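# Lift the carton with both hands and hold it

## Task

Grip the carton between the two hands, raise the whole carton at least three finger-widths above the table, and keep it steady in the air without it touching anything else. At the end no motor of either hand may still show moving in hand_stopped_by.

## Robot and tools

Robot: a humanoid upper body on a stand past the table's -x edge, facing about +x, with two arms. left_arm is on the +y side and carries a left hand; right_arm is on the -y side and carries a right hand. The body may be slightly turned or tilted.

Scene frame (used by the state line): metres, table top at z = 0, +z up, +x away from the robot across the table. The table's near edge is at x = 0.18. Shoulders sit roughly 0.3 to 0.4 m above the table, about 0.10 m either side of centre, and each hand point can be at most 0.62 m from its shoulder. Reported positions may be a little off, worse when reaching far.

Hand point: a point fixed to each palm, 0.05 m in front of it, where a pinch meets. Its own axes: +z along straight fingers (fingertips 0.06 to 0.07 m beyond), +y out of the palm, +x across the palm toward the little finger on the right hand but toward the thumb on the left hand. A wrist bracket on the little-finger side protrudes and can collide. A whole-hand wrap with the thumb turned in front of the palm fits objects 0.035 to 0.08 m across; turn the thumb before reaching the object.

Row layout (used by both execute_actions and move): one flat list of 28 numbers, each in [-1, 1], always covering both arms. Order: left_arm dx, dy, dz, rx, ry, rz, then left_gripper little, ring, middle, index, thumb_bend, thumb_turn, force_limit, speed; then the same 14 for right_arm and right_gripper. dx..rz are offsets, not poses: a target relative to where that hand point was measured at the start of the action (for a move, the pose in the latest result), expressed in the hand point's own axes. Scale: 1.0 = 0.6 m or 180 degrees; rx, ry, rz form one rotation vector. Each row is measured from the same start, not chained. Finger numbers are absolute targets: +1 straight/open, -1 fully curled; thumb_turn +1 beside the palm, -1 across in front of it. A pinch is about index -0.22, thumb_bend -0.75, thumb_turn -0.57. force_limit maps -1..+1 to about 0..10 N fingertip stopping load (0..15 N for thumb motors), only on closing. speed maps -1..+1 from almost still to full (0.6 s full travel). There is no 'no change' value for hands: repeat the last eight hand numbers sent, or before any, use hand_measured plus hand_force_limit and hand_speed. To keep an arm still, send zero offsets after its first correction.

execute_actions(actions): a list of actions; each action is a list of up to 15 rows, one per 1/30 s step, the last row repeated to fill 15 steps (0.5 s). An empty list just returns state and images. Every step the commanded pose is clipped to within 70 mm and 16 degrees of the measured pose, so large offsets need several actions; the arm settles at the last clipped pose.

move(target, speed, blocking): target is one 28-number row as above; each hand point travels straight toward its offset target, both ending together, 0.5 to 10 s. speed is top path speed in m/s, 0.002 to 0.5 (default 0.25), turning up to twice that in rad/s. The hand numbers are sent at the start. Paths ignore obstacles and the other arm; hands can overshoot speed near full reach. Faster contact hits harder; targets past contact push harder. blocking=false returns after 0.5 s while motion continues; then only wait or stop are allowed until the move has ended.

wait(seconds): 0 to 10, lets time pass holding commands. stop(): brakes a running move. zoom_image(camera, region): camera is cam_high, cam_left_wrist or cam_right_wrist; region [x0, y0, x1, y1] in pixels of that 504x504 image, at most 504 by 504. show_instructions(): shows the reference images. finished_scene(scene): ends the current scene by its number; the goal must hold then.

Results: the state line 'left_arm: … | right_arm: …' gives end_effector_position and end_effector_quat_wxyz; 'Hand target' lines give where each arm is now driven; 'pose unreachable' means the clearance check altered or blocked that arm. A move adds a 'move:' line with its ending (done, off_target, moving, held, fault) and limits (paced = clipped, held = steps blocked, after which the arm may jump fast) plus distances to target. Hands report six values each, in send order: hand_measured (position on target scale), hand_stopped_by (moving, target, force, stalled, fault), hand_load_n (fingertip load, positive pushing open). Loads near 0 mean the grip is lost. A blocked motor reads moving until it gives up and reads stalled; close slowly (speed -0.9 or lower) for a gentle grip; raise force_limit and send a further-closed target to squeeze more.

Avoid: knocking anything off the table; hard hits or presses between the arms (any part, including fingers and brackets); contact torque at joint limits (22 N m, but only 4.4 N m on wrist pitch and yaw; a held object's weight counts), which freezes the arm 10 s; long heavy holding that overheats motors (MOTOR HOT from 90 °C, OVER-TEMPERATURE FAULT at 120 °C and the arm drops); fast slams and slips. The robot keeps its last command while you think.

Each tool is called after ">>>" as name([rows], argument=value, ...), one row to a line, values as JSON.

Reference images:

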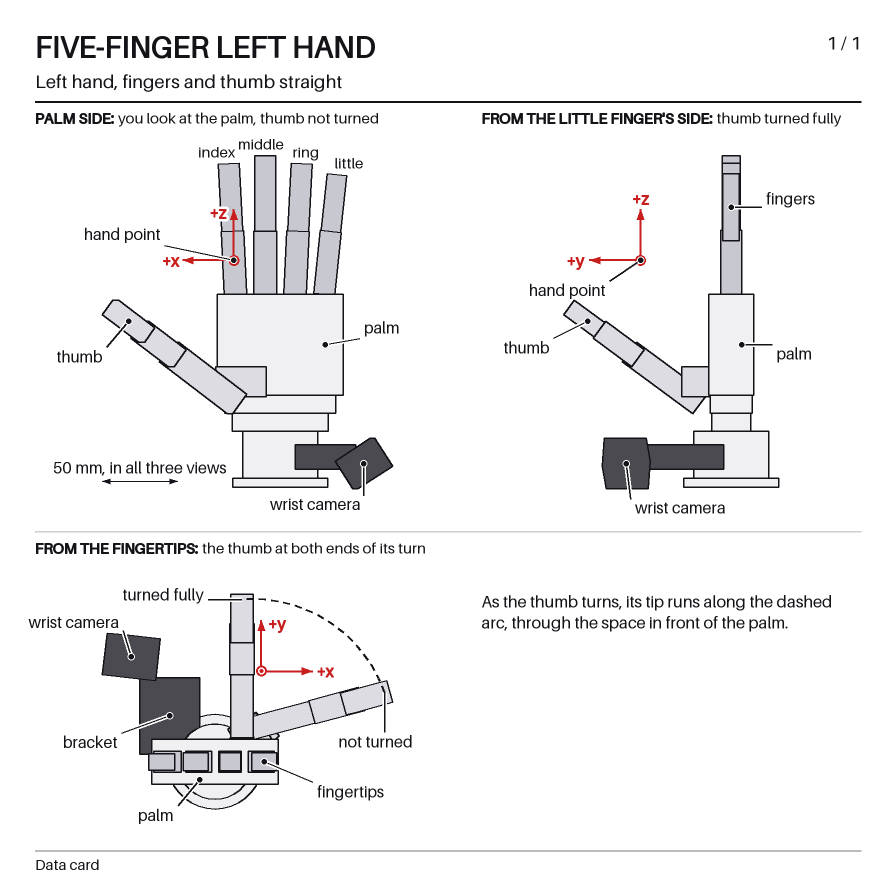

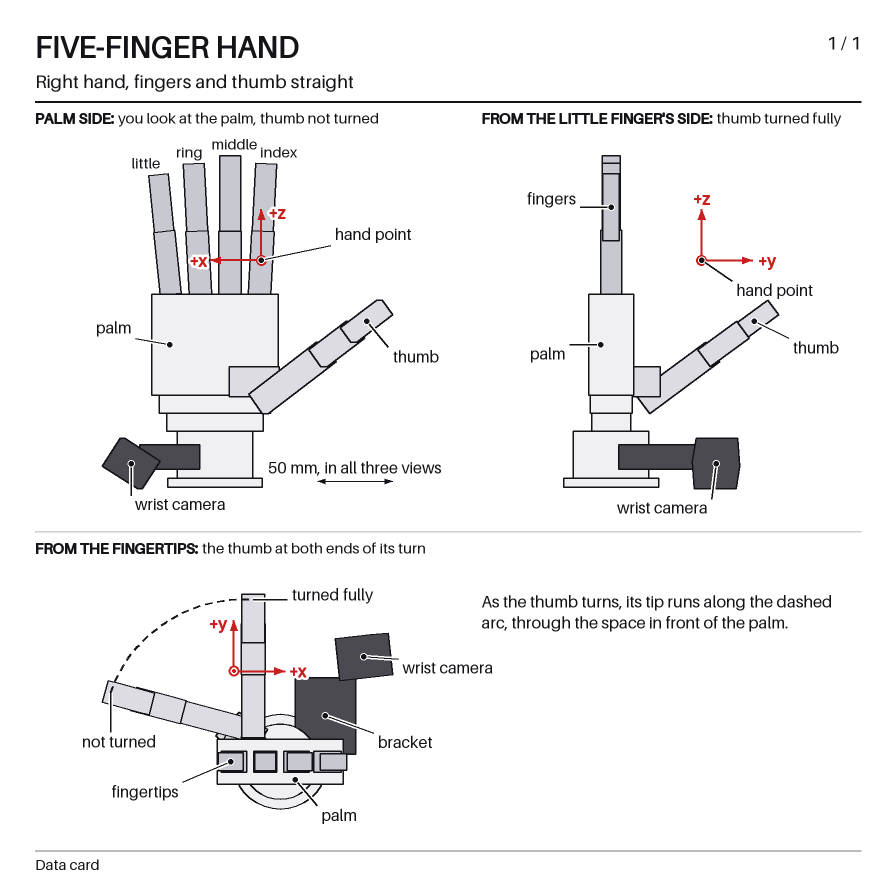

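## Session

>>> execute_actions(actions=[])

Scene clock: 0.00 s.
left_arm: end_effector_position=(+0.0849, +0.1576, +0.4877) hand_measured=(+1.000, +1.000, +1.000, +1.000, +1.000, +1.000) hand_load_n=(+0.0, +0.0, +0.0, +0.0, +0.0, +0.0) hand_stopped_by=(target, target, target, target, target, target) hand_force_limit=0.00 hand_speed=-0.80 end_effector_quat_wxyz=(+0.003, -0.029, -0.124, +0.992) | right_arm: end_effector_position=(+0.1934, -0.0580, +0.4412) hand_measured=(+1.000, +1.000, +1.000, +1.000, +1.000, +1.000) hand_load_n=(+0.0, +0.0, +0.0, +0.0, +0.0, +0.0) hand_stopped_by=(target, target, target, target, target, target) hand_force_limit=0.00 hand_speed=-0.80 end_effector_quat_wxyz=(+0.957, -0.219, +0.121, +0.148)
Joint positions: left_arm=[-0.167  0.563  0.253 -0.646 -0.603 -1.014 -0.215] | right_arm=[-0.037 -0.455 -0.187 -0.464  0.555 -0.963  0.425]
Joint velocities: left_arm=[-0.006  0.006  0.012  0.     0.005  0.     0.   ] | right_arm=[-0.003 -0.006  0.012  0.    -0.005  0.     0.   ]
Motor temperatures (°C, as the motors report them): left_arm=[33 28 34 35 29 23 19] | right_arm=[32 40 27 31 27 19 23]
Hand target (left_arm): +0.085, +0.158, +0.488; +0.003, -0.029, -0.124, +0.992
Hand target (right_arm): +0.193, -0.058, +0.441; +0.957, -0.219, +0.121, +0.148

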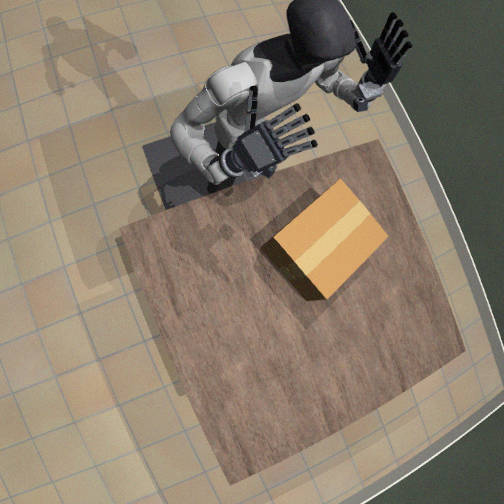

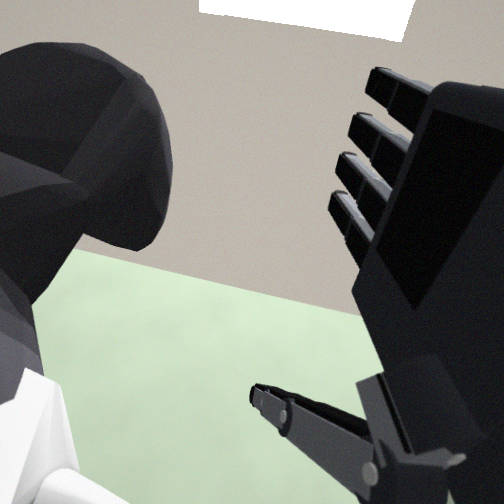

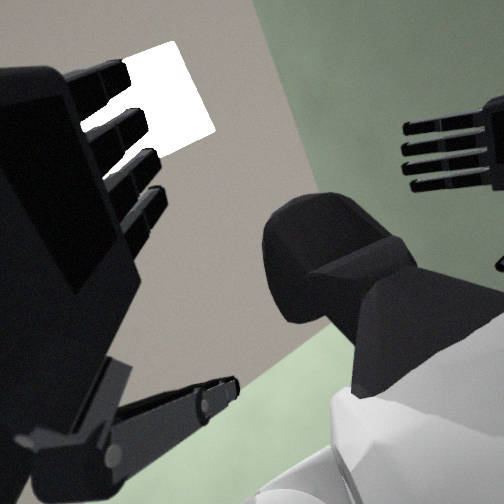

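>>> zoom_image(camera="cam_high", region=[100, 0, 504, 404])

>>> zoom_image(camera="cam_high", region=[240, 160, 410, 330])

Region (100, 0, 504, 404) of cam_high's 504x504 image, scaled by 1.248, with more detail than that image has.

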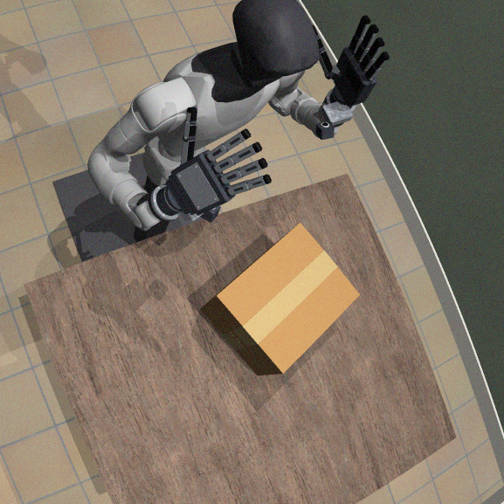

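Region (240, 160, 410, 330) of cam_high's 504x504 image, scaled by 2.965, with more detail than that image has.

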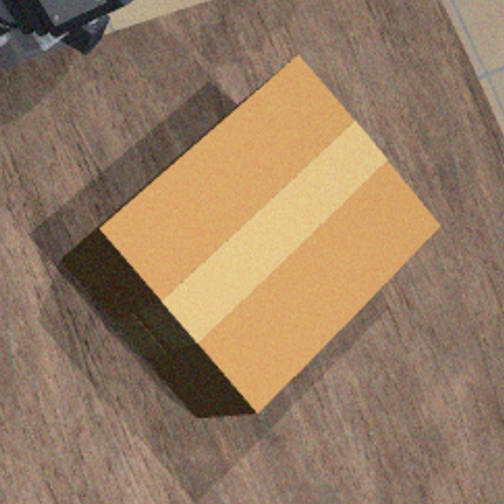

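>>> move(target=[-0.462,-0.018,-0.355,0.161,-0.688,-0.015,1,1,1,1,1,1,0,-0.8,0.503,-0.168,-0.171,0.064,0.557,0.129,1,1,1,1,1,1,0,-0.8], speed=0.35)

Scene clock: 6.40 s.
left_arm: end_effector_position=(+0.3759, +0.2145, +0.3033) hand_measured=(+1.000, +1.000, +1.000, +1.000, +1.000, +1.000) hand_load_n=(+0.0, +0.0, +0.0, +0.0, +0.0, +0.0) hand_stopped_by=(target, target, target, target, target, target) hand_force_limit=0.00 hand_speed=-0.80 end_effector_quat_wxyz=(-0.069, +0.835, +0.150, +0.525) | right_arm: end_effector_position=(+0.4876, -0.1087, +0.3051) hand_measured=(+1.000, +1.000, +1.000, +1.000, +1.000, +1.000) hand_load_n=(+0.0, +0.0, +0.0, +0.0, +0.0, +0.0) hand_stopped_by=(target, target, target, target, target, target) hand_force_limit=0.00 hand_speed=-0.80 end_effector_quat_wxyz=(+0.496, -0.153, +0.850, +0.087)
Joint positions: left_arm=[-0.631  1.244 -0.151 -0.714 -1.98   0.525  1.336] | right_arm=[-0.811 -1.34   0.233  0.122  1.387  0.813  0.028]
Joint velocities: left_arm=[-0.017 -0.075  0.057  0.009 -0.006  0.091  0.056] | right_arm=[-0.005  0.02   0.     0.    -0.008  0.     0.   ]
Motor temperatures (°C, as the motors report them): left_arm=[33 28 34 35 29 23 19] | right_arm=[33 41 27 32 27 20 23]
Hand target (left_arm): +0.376, +0.214, +0.304; -0.068, +0.835, +0.151, +0.524
Hand target (right_arm): +0.488, -0.109, +0.305; +0.496, -0.153, +0.851, +0.086
Off the commanded pose (left_arm): 0.004 m, 5 deg.
Off the commanded pose (right_arm): 0.014 m, 1 deg.
joint sent to its limit (left arm) — the command would take joint 5 (wrist roll) past its lower limit, so that joint was sent only as far as its limit.
move: off_target (left_arm, right_arm)

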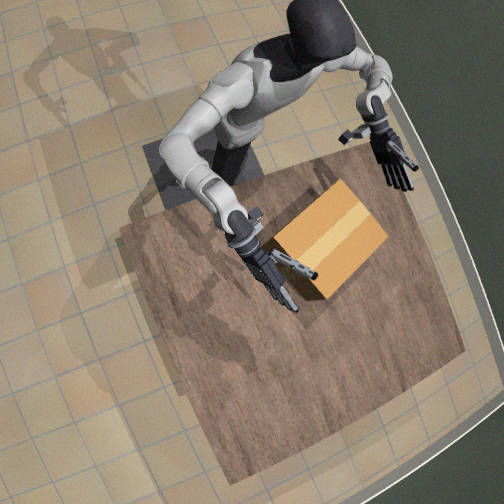

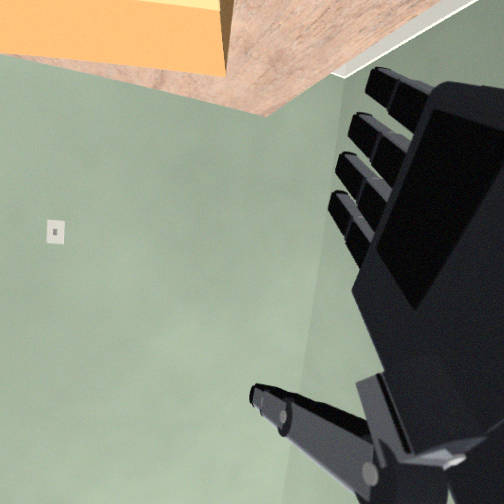

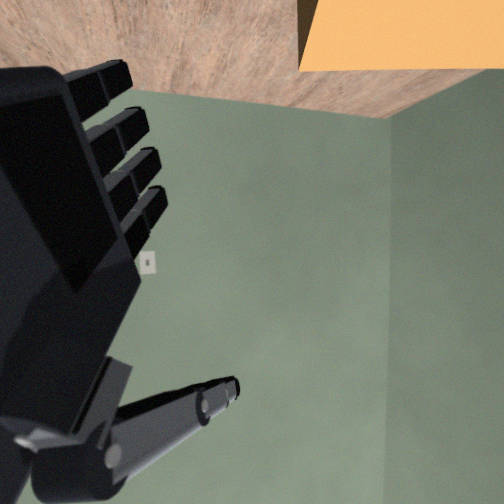

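>>> zoom_image(camera="cam_high", region=[200, 80, 440, 320])

Region (200, 80, 440, 320) of cam_high's 504x504 image, scaled by 2.100, with more detail than that image has.

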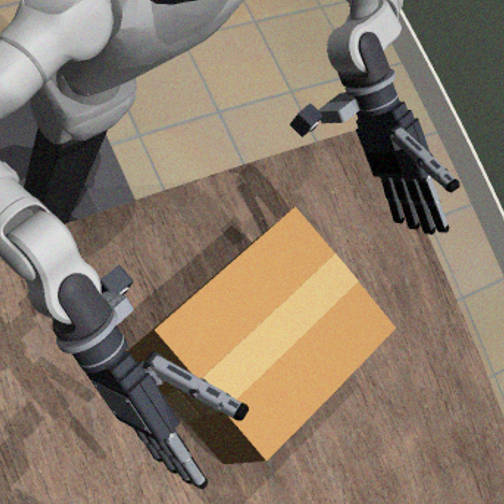

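>>> move(target=[-0.223,0.010,0.125,-0.008,-0.011,0.019,1,1,1,1,1,1,0,-0.8,0.229,0.077,0.119,0.020,-0.008,0.012,1,1,1,1,1,1,0,-0.8], speed=0.15)

Scene clock: 9.30 s.
left_arm: end_effector_position=(+0.3859, +0.2110, +0.1475) hand_measured=(+1.000, +1.000, +1.000, +1.000, +1.000, +1.000) hand_load_n=(+0.0, +0.0, +0.0, +0.0, +0.0, +0.0) hand_stopped_by=(target, target, target, target, target, target) hand_force_limit=0.00 hand_speed=-0.80 end_effector_quat_wxyz=(-0.076, +0.850, +0.119, +0.507) | right_arm: end_effector_position=(+0.4702, -0.0768, +0.1475) hand_measured=(+1.000, +1.000, +1.000, +1.000, +1.000, +1.000) hand_load_n=(+0.0, +0.0, +0.0, +0.0, +0.0, +0.0) hand_stopped_by=(target, target, target, target, target, target) hand_force_limit=0.00 hand_speed=-0.80 end_effector_quat_wxyz=(+0.506, -0.108, +0.853, +0.067)
Joint positions: left_arm=[-0.321  0.908 -0.479 -0.368 -1.151  0.331  0.849] | right_arm=[-0.452 -0.901  0.41   0.096  1.071  0.305 -0.207]
Joint velocities: left_arm=[ 0.008 -0.015 -0.005  0.005  0.006 -0.001  0.   ] | right_arm=[ 0.006  0.002  0.009 -0.002 -0.003  0.     0.   ]
Motor temperatures (°C, as the motors report them): left_arm=[33 28 34 35 29 23 19] | right_arm=[33 41 27 32 27 20 23]
Hand target (left_arm): +0.387, +0.211, +0.148; -0.076, +0.849, +0.118, +0.509
Hand target (right_arm): +0.471, -0.078, +0.149; +0.509, -0.109, +0.852, +0.066
Off the commanded pose (left_arm): 0.007 m, 1 deg.
Off the commanded pose (right_arm): 0.010 m, 2 deg.
move: off_target (left_arm, right_arm)

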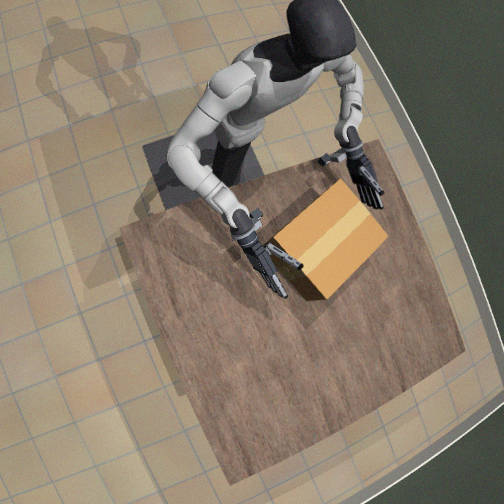

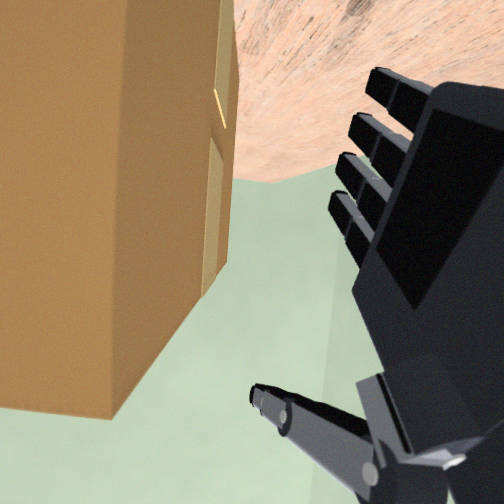

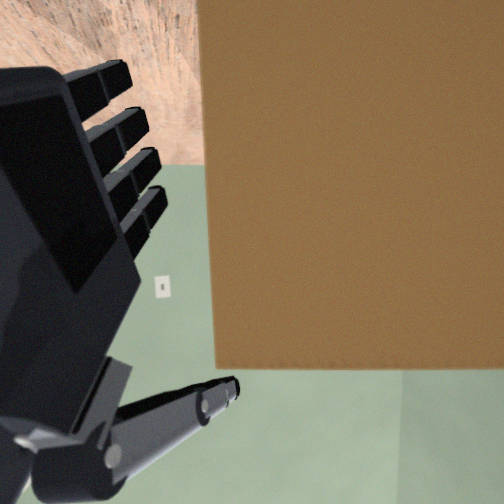

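>>> move(target=[0.039,0.108,0.002,0,0,0,1,1,1,1,1,1,0,-0.8,-0.047,0.058,0.017,-0.021,0,-0.012,1,1,1,1,1,1,0,-0.8], speed=0.08)

Scene clock: 11.17 s.
left_arm: end_effector_position=(+0.4156, +0.1535, +0.1656) hand_measured=(+1.000, +1.000, +1.000, +1.000, +1.000, +1.000) hand_load_n=(+0.0, +0.0, +0.0, +0.0, +0.0, +0.0) hand_stopped_by=(target, target, target, target, target, target) hand_force_limit=0.00 hand_speed=-0.80 end_effector_quat_wxyz=(-0.074, +0.850, +0.125, +0.506) | right_arm: end_effector_position=(+0.4819, -0.0362, +0.1686) hand_measured=(+1.000, +1.000, +1.000, +1.000, +1.000, +1.000) hand_load_n=(+0.0, +0.0, +0.0, +0.0, +0.0, +0.0) hand_stopped_by=(target, target, target, target, target, target) hand_force_limit=0.00 hand_speed=-0.80 end_effector_quat_wxyz=(+0.505, -0.141, +0.847, +0.088)
Joint positions: left_arm=[-0.559  0.659 -0.572 -0.337 -1.165  0.489  1.103] | right_arm=[-0.615 -0.855  0.441  0.106  1.071  0.428 -0.213]
Joint velocities: left_arm=[0.    0.003 0.    0.005 0.003 0.003 0.   ] | right_arm=[ 0.006 -0.006  0.014  0.005 -0.009  0.002  0.   ]
Motor temperatures (°C, as the motors report them): left_arm=[34 28 34 35 29 23 19] | right_arm=[34 42 28 32 27 20 23]
Hand target (left_arm): +0.415, +0.153, +0.164; -0.074, +0.852, +0.125, +0.503
Hand target (right_arm): +0.482, -0.036, +0.167; +0.503, -0.141, +0.848, +0.088
Off the commanded pose (left_arm): 0.002 m, 1 deg.
Off the commanded pose (right_arm): 0.002 m, 0 deg.
move: done

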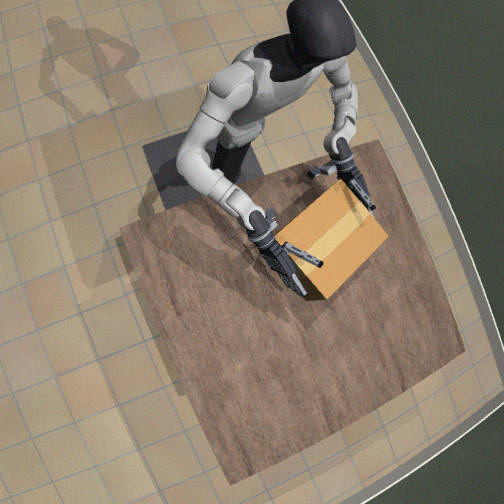

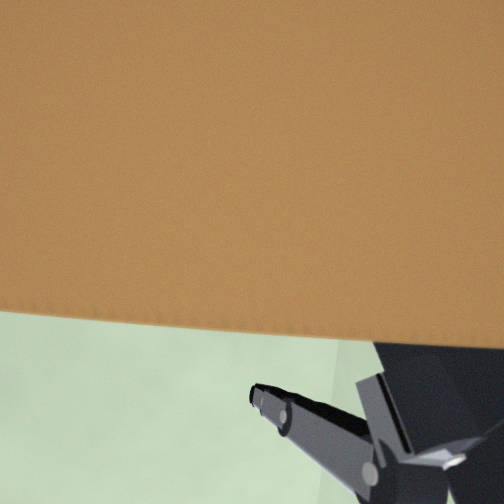

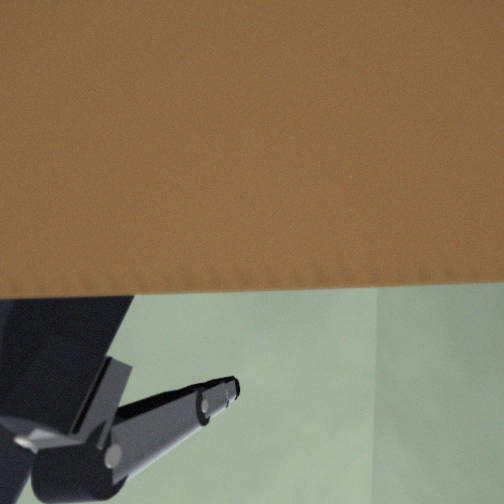

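>>> move(target=[0,0.04,0,0,0,0,0.9,0.9,0.9,0.9,1,1,0,-0.8,0.015,0.045,0.008,0,0,0,0.9,0.9,0.9,0.9,1,1,0,-0.8], speed=0.03)

Scene clock: 12.53 s.
left_arm: end_effector_position=(+0.4218, +0.1518, +0.1625) hand_measured=(+0.900, +0.900, +0.900, +0.900, +1.000, +1.000) hand_load_n=(+0.0, +0.0, +0.0, +0.0, +0.0, +0.0) hand_stopped_by=(target, target, target, target, target, target) hand_force_limit=0.00 hand_speed=-0.80 end_effector_quat_wxyz=(-0.103, +0.847, +0.139, +0.503) | right_arm: end_effector_position=(+0.4818, -0.0263, +0.1618) hand_measured=(+0.900, +0.900, +0.900, +0.900, +1.000, +1.000) hand_load_n=(+0.0, +0.0, +0.0, +0.0, +0.0, +0.0) hand_stopped_by=(target, target, target, target, target, target) hand_force_limit=0.00 hand_speed=-0.80 end_effector_quat_wxyz=(+0.512, -0.130, +0.846, +0.067)
Joint positions: left_arm=[-0.604  0.591 -0.611 -0.287 -1.135  0.489  1.195] | right_arm=[-0.614 -0.801  0.472  0.076  1.047  0.415 -0.329]
Joint velocities: left_arm=[-0.003 -0.009 -0.008  0.006  0.003  0.     0.004] | right_arm=[ 0.005  0.     0.012  0.009 -0.015 -0.006 -0.005]
Motor temperatures (°C, as the motors report them): left_arm=[34 28 34 35 29 23 19] | right_arm=[34 42 28 32 27 20 23]
Hand target (left_arm): +0.421, +0.131, +0.165; -0.074, +0.851, +0.126, +0.504
Hand target (right_arm): +0.473, -0.012, +0.158; +0.504, -0.141, +0.848, +0.087
Off the commanded pose (left_arm): 0.022 m, 4 deg.
Off the commanded pose (right_arm): 0.018 m, 3 deg.
move: off_target (left_arm, right_arm)

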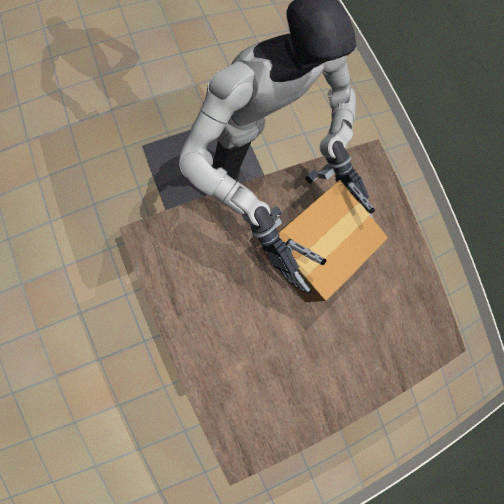

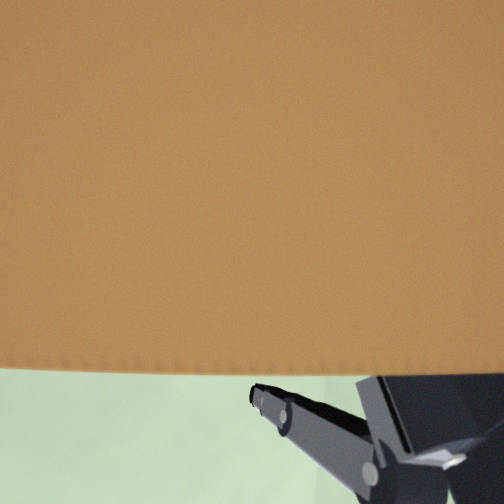

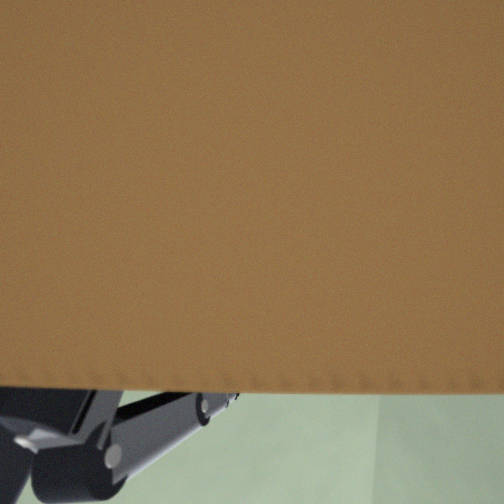

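>>> execute_actions([
  [[-0.002,0.032,-0.014,-0.020,-0.002,-0.002,0.5,0.5,0.5,0.5,1,1,-0.6,-0.8,0.009,0.027,-0.004,-0.015,0.004,0.001,0.5,0.5,0.5,0.5,1,1,-0.6,-0.8]],
])

Scene clock: 13.70 s.
left_arm: end_effector_position=(+0.4215, +0.1530, +0.1620) hand_measured=(+0.790, +0.824, +0.848, +0.858, +1.000, +1.000) hand_load_n=(+2.0, +1.5, +1.0, +0.0, +0.0, +0.0) hand_stopped_by=(force, force, force, force, target, target) hand_force_limit=-0.60 hand_speed=-0.80 end_effector_quat_wxyz=(-0.107, +0.846, +0.140, +0.502) | right_arm: end_effector_position=(+0.4823, -0.0277, +0.1613) hand_measured=(+0.768, +0.790, +0.824, +0.814, +1.000, +1.000) hand_load_n=(+0.0, +2.0, +0.5, +2.0, +0.0, +0.0) hand_stopped_by=(moving, force, force, force, target, target) hand_force_limit=-0.60 hand_speed=-0.80 end_effector_quat_wxyz=(+0.512, -0.129, +0.847, +0.064)
Joint positions: left_arm=[-0.604  0.59  -0.613 -0.286 -1.133  0.489  1.203] | right_arm=[-0.613 -0.803  0.473  0.076  1.047  0.415 -0.335]
Joint velocities: left_arm=[ 0.     0.005  0.003 -0.006  0.002  0.     0.   ] | right_arm=[ 0.002 -0.012  0.005  0.008 -0.018  0.    -0.005]
Motor temperatures (°C, as the motors report them): left_arm=[34 28 34 36 29 23 19] | right_arm=[34 42 28 32 27 21 23]
Hand target (left_arm): +0.420, +0.131, +0.165; -0.074, +0.851, +0.127, +0.504
Hand target (right_arm): +0.473, -0.013, +0.158; +0.503, -0.141, +0.848, +0.087
Off the commanded pose (left_arm): 0.022 m, 4 deg.
Off the commanded pose (right_arm): 0.019 m, 3 deg.

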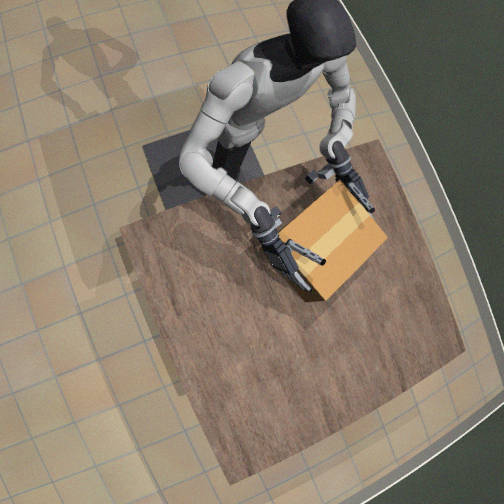

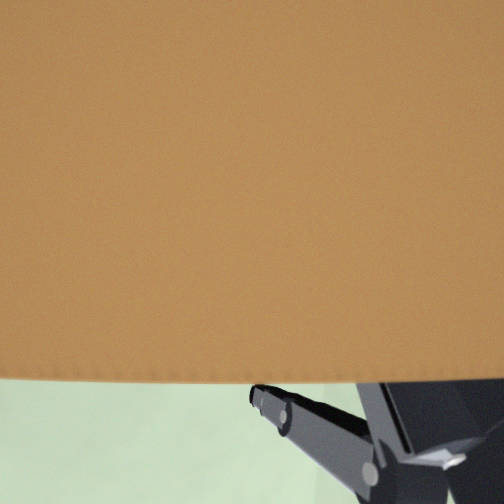

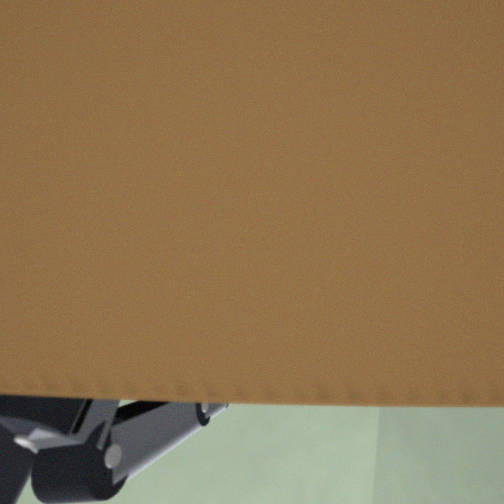

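>>> execute_actions([
  [[-0.002,0.036,-0.016,-0.024,-0.002,-0.002,0.5,0.5,0.5,0.5,1,1,-0.6,-0.8,0.008,0.030,-0.004,-0.018,0.004,0.001,0.5,0.5,0.5,0.5,1,1,-0.6,-0.8],[-0.002,0.039,-0.016,-0.025,-0.002,-0.002,0.5,0.5,0.5,0.5,1,1,-0.6,-0.8,0.008,0.033,-0.004,-0.019,0.004,0.001,0.5,0.5,0.5,0.5,1,1,-0.6,-0.8],[-0.001,0.042,-0.017,-0.026,-0.002,-0.002,0.5,0.5,0.5,0.5,1,1,-0.6,-0.8,0.007,0.036,-0.005,-0.020,0.004,0.001,0.5,0.5,0.5,0.5,1,1,-0.6,-0.8],[0.001,0.044,-0.018,-0.027,-0.002,-0.002,0.5,0.5,0.5,0.5,1,1,-0.6,-0.8,0.005,0.038,-0.006,-0.021,0.004,0.001,0.5,0.5,0.5,0.5,1,1,-0.6,-0.8],[0.004,0.044,-0.019,-0.027,-0.002,-0.002,0.5,0.5,0.5,0.5,1,1,-0.6,-0.8,0.002,0.038,-0.007,-0.021,0.004,0.001,0.5,0.5,0.5,0.5,1,1,-0.6,-0.8],[0.007,0.044,-0.021,-0.027,-0.002,-0.002,0.5,0.5,0.5,0.5,1,1,-0.6,-0.8,-0.001,0.038,-0.009,-0.021,0.004,0.001,0.5,0.5,0.5,0.5,1,1,-0.6,-0.8],[0.010,0.044,-0.022,-0.027,-0.002,-0.002,0.5,0.5,0.5,0.5,1,1,-0.6,-0.8,-0.004,0.038,-0.010,-0.021,0.004,0.001,0.5,0.5,0.5,0.5,1,1,-0.6,-0.8],[0.013,0.044,-0.024,-0.027,-0.002,-0.002,0.5,0.5,0.5,0.5,1,1,-0.6,-0.8,-0.007,0.038,-0.012,-0.021,0.004,0.001,0.5,0.5,0.5,0.5,1,1,-0.6,-0.8],[0.016,0.044,-0.026,-0.027,-0.002,-0.002,0.5,0.5,0.5,0.5,1,1,-0.6,-0.8,-0.010,0.038,-0.014,-0.021,0.004,0.001,0.5,0.5,0.5,0.5,1,1,-0.6,-0.8],[0.019,0.044,-0.027,-0.027,-0.002,-0.002,0.5,0.5,0.5,0.5,1,1,-0.6,-0.8,-0.013,0.038,-0.015,-0.021,0.004,0.001,0.5,0.5,0.5,0.5,1,1,-0.6,-0.8],[0.022,0.044,-0.029,-0.027,-0.002,-0.002,0.5,0.5,0.5,0.5,1,1,-0.6,-0.8,-0.016,0.038,-0.017,-0.021,0.004,0.001,0.5,0.5,0.5,0.5,1,1,-0.6,-0.8],[0.025,0.044,-0.030,-0.027,-0.002,-0.002,0.5,0.5,0.5,0.5,1,1,-0.6,-0.8,-0.019,0.038,-0.018,-0.021,0.004,0.001,0.5,0.5,0.5,0.5,1,1,-0.6,-0.8],[0.027,0.044,-0.032,-0.027,-0.002,-0.002,0.5,0.5,0.5,0.5,1,1,-0.6,-0.8,-0.021,0.038,-0.0195,-0.021,0.004,0.001,0.5,0.5,0.5,0.5,1,1,-0.6,-0.8]],
])

>>> execute_actions(actions=[])

Scene clock: 14.87 s.
left_arm: end_effector_position=(+0.4189, +0.1485, +0.1666) hand_measured=(+0.790, +0.824, +0.848, +0.858, +1.000, +1.000) hand_load_n=(+0.0, +2.5, +1.5, +1.0, +0.0, +0.0) hand_stopped_by=(force, force, force, force, target, target) hand_force_limit=-0.60 hand_speed=-0.80 end_effector_quat_wxyz=(-0.110, +0.855, +0.134, +0.489) | right_arm: end_effector_position=(+0.4775, -0.0297, +0.1632) hand_measured=(+0.746, +0.790, +0.824, +0.814, +1.000, +1.000) hand_load_n=(+0.5, +1.0, +0.5, +3.0, +0.0, +0.0) hand_stopped_by=(force, force, force, force, target, target) hand_force_limit=-0.60 hand_speed=-0.80 end_effector_quat_wxyz=(+0.496, -0.136, +0.856, +0.053)
Joint positions: left_arm=[-0.635  0.587 -0.597 -0.321 -1.207  0.56   1.273] | right_arm=[-0.62  -0.837  0.455  0.015  1.092  0.504 -0.378]
Joint velocities: left_arm=[-0.074 -0.011  0.067 -0.109 -0.114  0.091  0.14 ] | right_arm=[-0.006 -0.063 -0.069 -0.098  0.083  0.158 -0.071]
Motor temperatures (°C, as the motors report them): left_arm=[35 28 34 36 29 23 19] | right_arm=[35 41 28 32 27 21 24]
Hand target (left_arm): +0.421, +0.124, +0.184; -0.068, +0.852, +0.122, +0.505
Hand target (right_arm): +0.470, -0.007, +0.177; +0.502, -0.147, +0.847, +0.092
Off the commanded pose (left_arm): 0.030 m, 5 deg.
Off the commanded pose (right_arm): 0.028 m, 5 deg.

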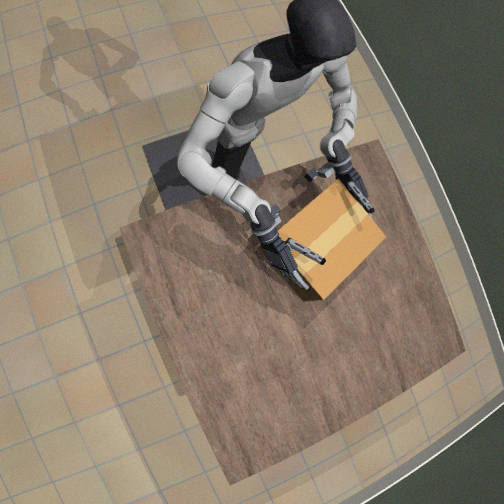

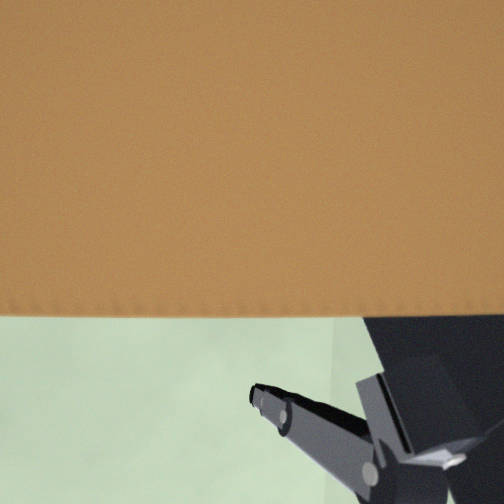

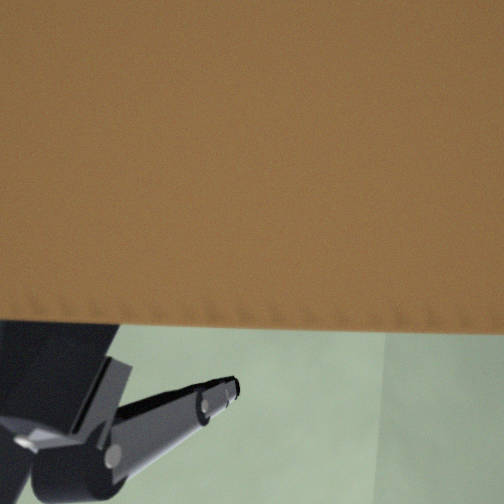

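Scene clock: 14.87 s.
left_arm: end_effector_position=(+0.4189, +0.1485, +0.1666) hand_measured=(+0.790, +0.824, +0.848, +0.858, +1.000, +1.000) hand_load_n=(+0.0, +2.5, +1.5, +1.0, +0.0, +0.0) hand_stopped_by=(force, force, force, force, target, target) hand_force_limit=-0.60 hand_speed=-0.80 end_effector_quat_wxyz=(-0.110, +0.855, +0.134, +0.489) | right_arm: end_effector_position=(+0.4775, -0.0297, +0.1632) hand_measured=(+0.746, +0.790, +0.824, +0.814, +1.000, +1.000) hand_load_n=(+0.5, +1.0, +0.5, +3.0, +0.0, +0.0) hand_stopped_by=(force, force, force, force, target, target) hand_force_limit=-0.60 hand_speed=-0.80 end_effector_quat_wxyz=(+0.496, -0.136, +0.856, +0.053)
Joint positions: left_arm=[-0.635  0.587 -0.597 -0.321 -1.207  0.56   1.273] | right_arm=[-0.62  -0.837  0.455  0.015  1.092  0.504 -0.378]
Joint velocities: left_arm=[-0.074 -0.011  0.067 -0.109 -0.114  0.091  0.14 ] | right_arm=[-0.006 -0.063 -0.069 -0.098  0.083  0.158 -0.071]
Motor temperatures (°C, as the motors report them): left_arm=[35 28 34 36 29 23 19] | right_arm=[35 41 28 32 27 21 24]
Hand target (left_arm): +0.421, +0.124, +0.184; -0.068, +0.852, +0.122, +0.505
Hand target (right_arm): +0.470, -0.007, +0.177; +0.502, -0.147, +0.847, +0.092
Off the commanded pose (left_arm): 0.030 m, 5 deg.
Off the commanded pose (right_arm): 0.028 m, 5 deg.

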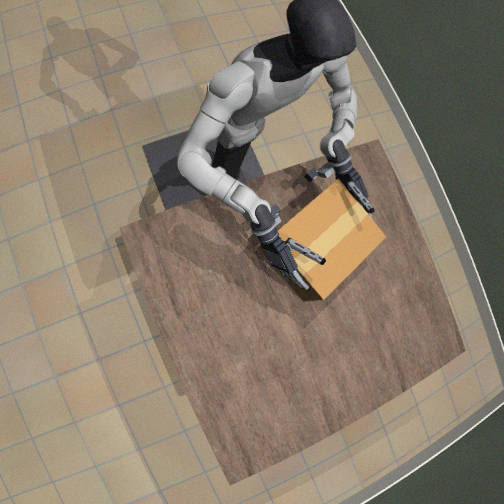

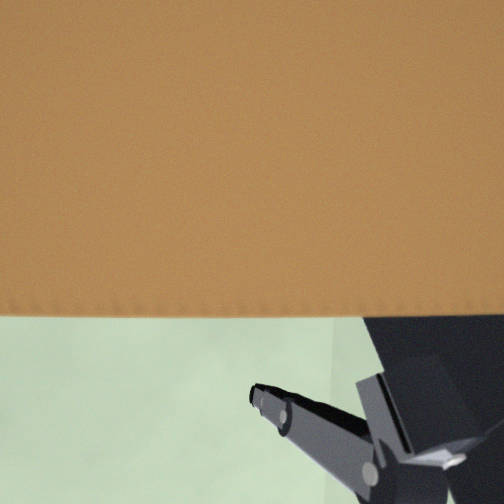

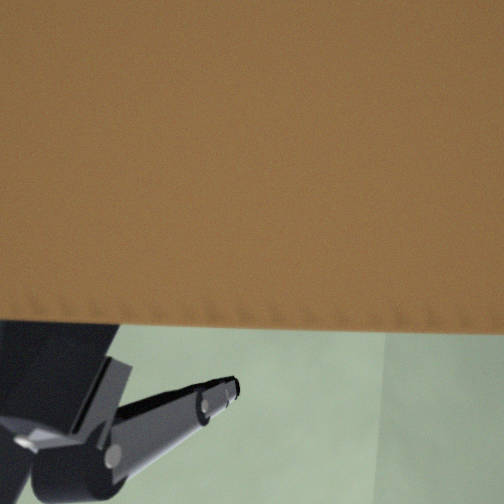

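>>> execute_actions(actions=[])

Scene clock: 14.97 s.
left_arm: end_effector_position=(+0.4191, +0.1484, +0.1684) hand_measured=(+0.790, +0.824, +0.848, +0.858, +1.000, +1.000) hand_load_n=(+0.0, +3.0, +1.5, +1.0, +0.0, +0.0) hand_stopped_by=(force, force, force, force, target, target) hand_force_limit=-0.60 hand_speed=-0.80 end_effector_quat_wxyz=(-0.110, +0.854, +0.135, +0.489) | right_arm: end_effector_position=(+0.4772, -0.0298, +0.1633) hand_measured=(+0.746, +0.790, +0.824, +0.814, +1.000, +1.000) hand_load_n=(+0.5, +1.0, +0.5, +3.0, +0.0, +0.0) hand_stopped_by=(force, force, force, force, target, target) hand_force_limit=-0.60 hand_speed=-0.80 end_effector_quat_wxyz=(+0.495, -0.136, +0.857, +0.053)
Joint positions: left_arm=[-0.638  0.587 -0.594 -0.325 -1.211  0.563  1.278] | right_arm=[-0.62  -0.839  0.453  0.012  1.095  0.511 -0.381]
Joint velocities: left_arm=[-0.006  0.002 -0.005 -0.009 -0.003  0.006  0.002] | right_arm=[ 0.     0.002  0.    -0.002  0.015  0.013 -0.009]
Motor temperatures (°C, as the motors report them): left_arm=[35 28 34 36 29 23 19] | right_arm=[35 41 28 32 27 21 24]
Hand target (left_arm): +0.421, +0.124, +0.184; -0.068, +0.852, +0.122, +0.505
Hand target (right_arm): +0.470, -0.007, +0.177; +0.502, -0.147, +0.847, +0.092
Off the commanded pose (left_arm): 0.029 m, 5 deg.
Off the commanded pose (right_arm): 0.028 m, 5 deg.

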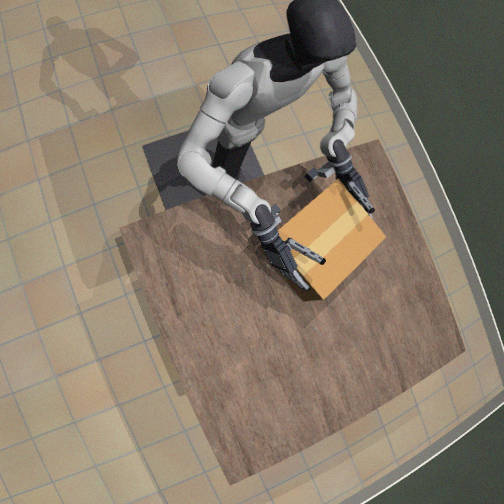

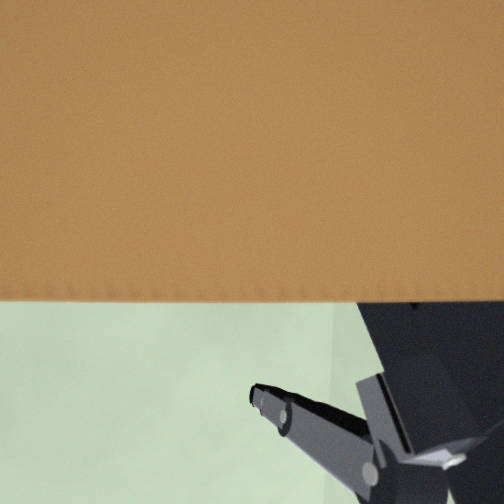

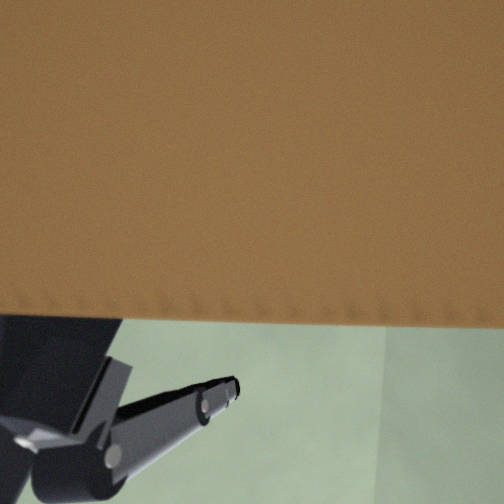

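>>> execute_actions([
  [[0.019,0.042,-0.023,-0.030,0.007,-0.007,0.5,0.5,0.5,0.5,1,1,-0.6,-0.8,-0.021,0.043,-0.014,-0.026,-0.010,0.005,0.5,0.5,0.5,0.5,1,1,-0.6,-0.8],[0.019,0.047,-0.024,-0.032,0.007,-0.007,0.5,0.5,0.5,0.5,1,1,-0.6,-0.8,-0.021,0.048,-0.015,-0.028,-0.010,0.005,0.5,0.5,0.5,0.5,1,1,-0.6,-0.8],[0.019,0.052,-0.025,-0.034,0.007,-0.007,0.5,0.5,0.5,0.5,1,1,-0.6,-0.8,-0.021,0.053,-0.016,-0.030,-0.010,0.005,0.5,0.5,0.5,0.5,1,1,-0.6,-0.8],[0.019,0.057,-0.025,-0.036,0.007,-0.007,0.5,0.5,0.5,0.5,1,1,-0.6,-0.8,-0.021,0.058,-0.017,-0.032,-0.010,0.005,0.5,0.5,0.5,0.5,1,1,-0.6,-0.8],[0.019,0.062,-0.026,-0.038,0.007,-0.007,0.5,0.5,0.5,0.5,1,1,-0.6,-0.8,-0.021,0.063,-0.018,-0.034,-0.010,0.005,0.5,0.5,0.5,0.5,1,1,-0.6,-0.8],[0.019,0.067,-0.027,-0.040,0.007,-0.007,0.5,0.5,0.5,0.5,1,1,-0.6,-0.8,-0.021,0.068,-0.019,-0.036,-0.010,0.005,0.5,0.5,0.5,0.5,1,1,-0.6,-0.8],[0.019,0.072,-0.028,-0.042,0.007,-0.007,0.5,0.5,0.5,0.5,1,1,-0.6,-0.8,-0.021,0.072,-0.020,-0.039,-0.010,0.005,0.5,0.5,0.5,0.5,1,1,-0.6,-0.8]],
])

Scene clock: 16.10 s.
left_arm: end_effector_position=(+0.4210, +0.1447, +0.1682) hand_measured=(+0.790, +0.824, +0.848, +0.858, +1.000, +1.000) hand_load_n=(+0.0, +1.0, +0.5, +0.5, +0.0, +0.0) hand_stopped_by=(force, force, force, force, target, target) hand_force_limit=-0.60 hand_speed=-0.80 end_effector_quat_wxyz=(-0.113, +0.854, +0.132, +0.491) | right_arm: end_effector_position=(+0.4764, -0.0336, +0.1628) hand_measured=(+0.746, +0.790, +0.824, +0.814, +1.000, +1.000) hand_load_n=(+0.0, +0.0, +0.0, +3.0, +0.0, +0.0) hand_stopped_by=(force, force, force, force, target, target) hand_force_limit=-0.60 hand_speed=-0.80 end_effector_quat_wxyz=(+0.494, -0.135, +0.858, +0.042)
Joint positions: left_arm=[-0.652  0.572 -0.608 -0.311 -1.201  0.563  1.285] | right_arm=[-0.611 -0.844  0.443 -0.008  1.095  0.528 -0.405]
Joint velocities: left_arm=[-0.008  0.006  0.014  0.005  0.     0.     0.   ] | right_arm=[ 0.003 -0.005 -0.017 -0.003  0.005  0.01   0.   ]
Motor temperatures (°C, as the motors report them): left_arm=[35 28 34 36 29 23 19] | right_arm=[35 41 28 32 27 21 24]
Hand target (left_arm): +0.422, +0.105, +0.185; -0.050, +0.854, +0.110, +0.507
Hand target (right_arm): +0.459, +0.009, +0.179; +0.498, -0.160, +0.845, +0.111
Off the commanded pose (left_arm): 0.044 m, 8 deg.
Off the commanded pose (right_arm): 0.050 m, 8 deg.

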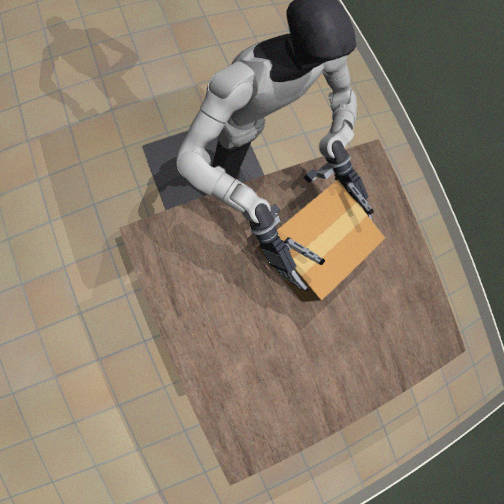

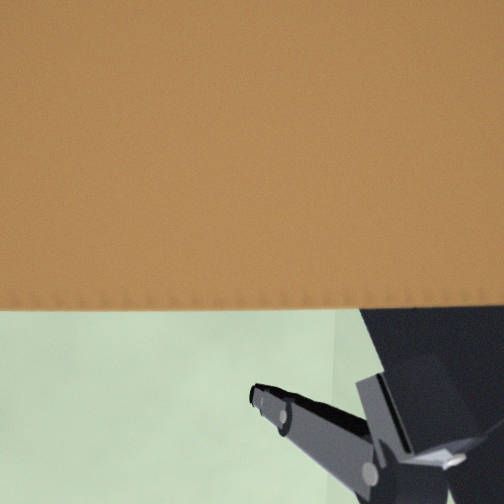

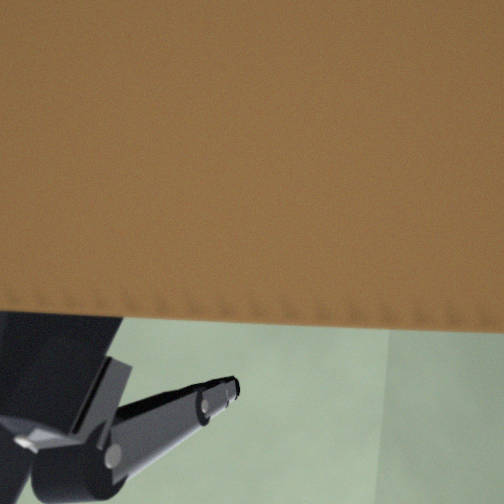

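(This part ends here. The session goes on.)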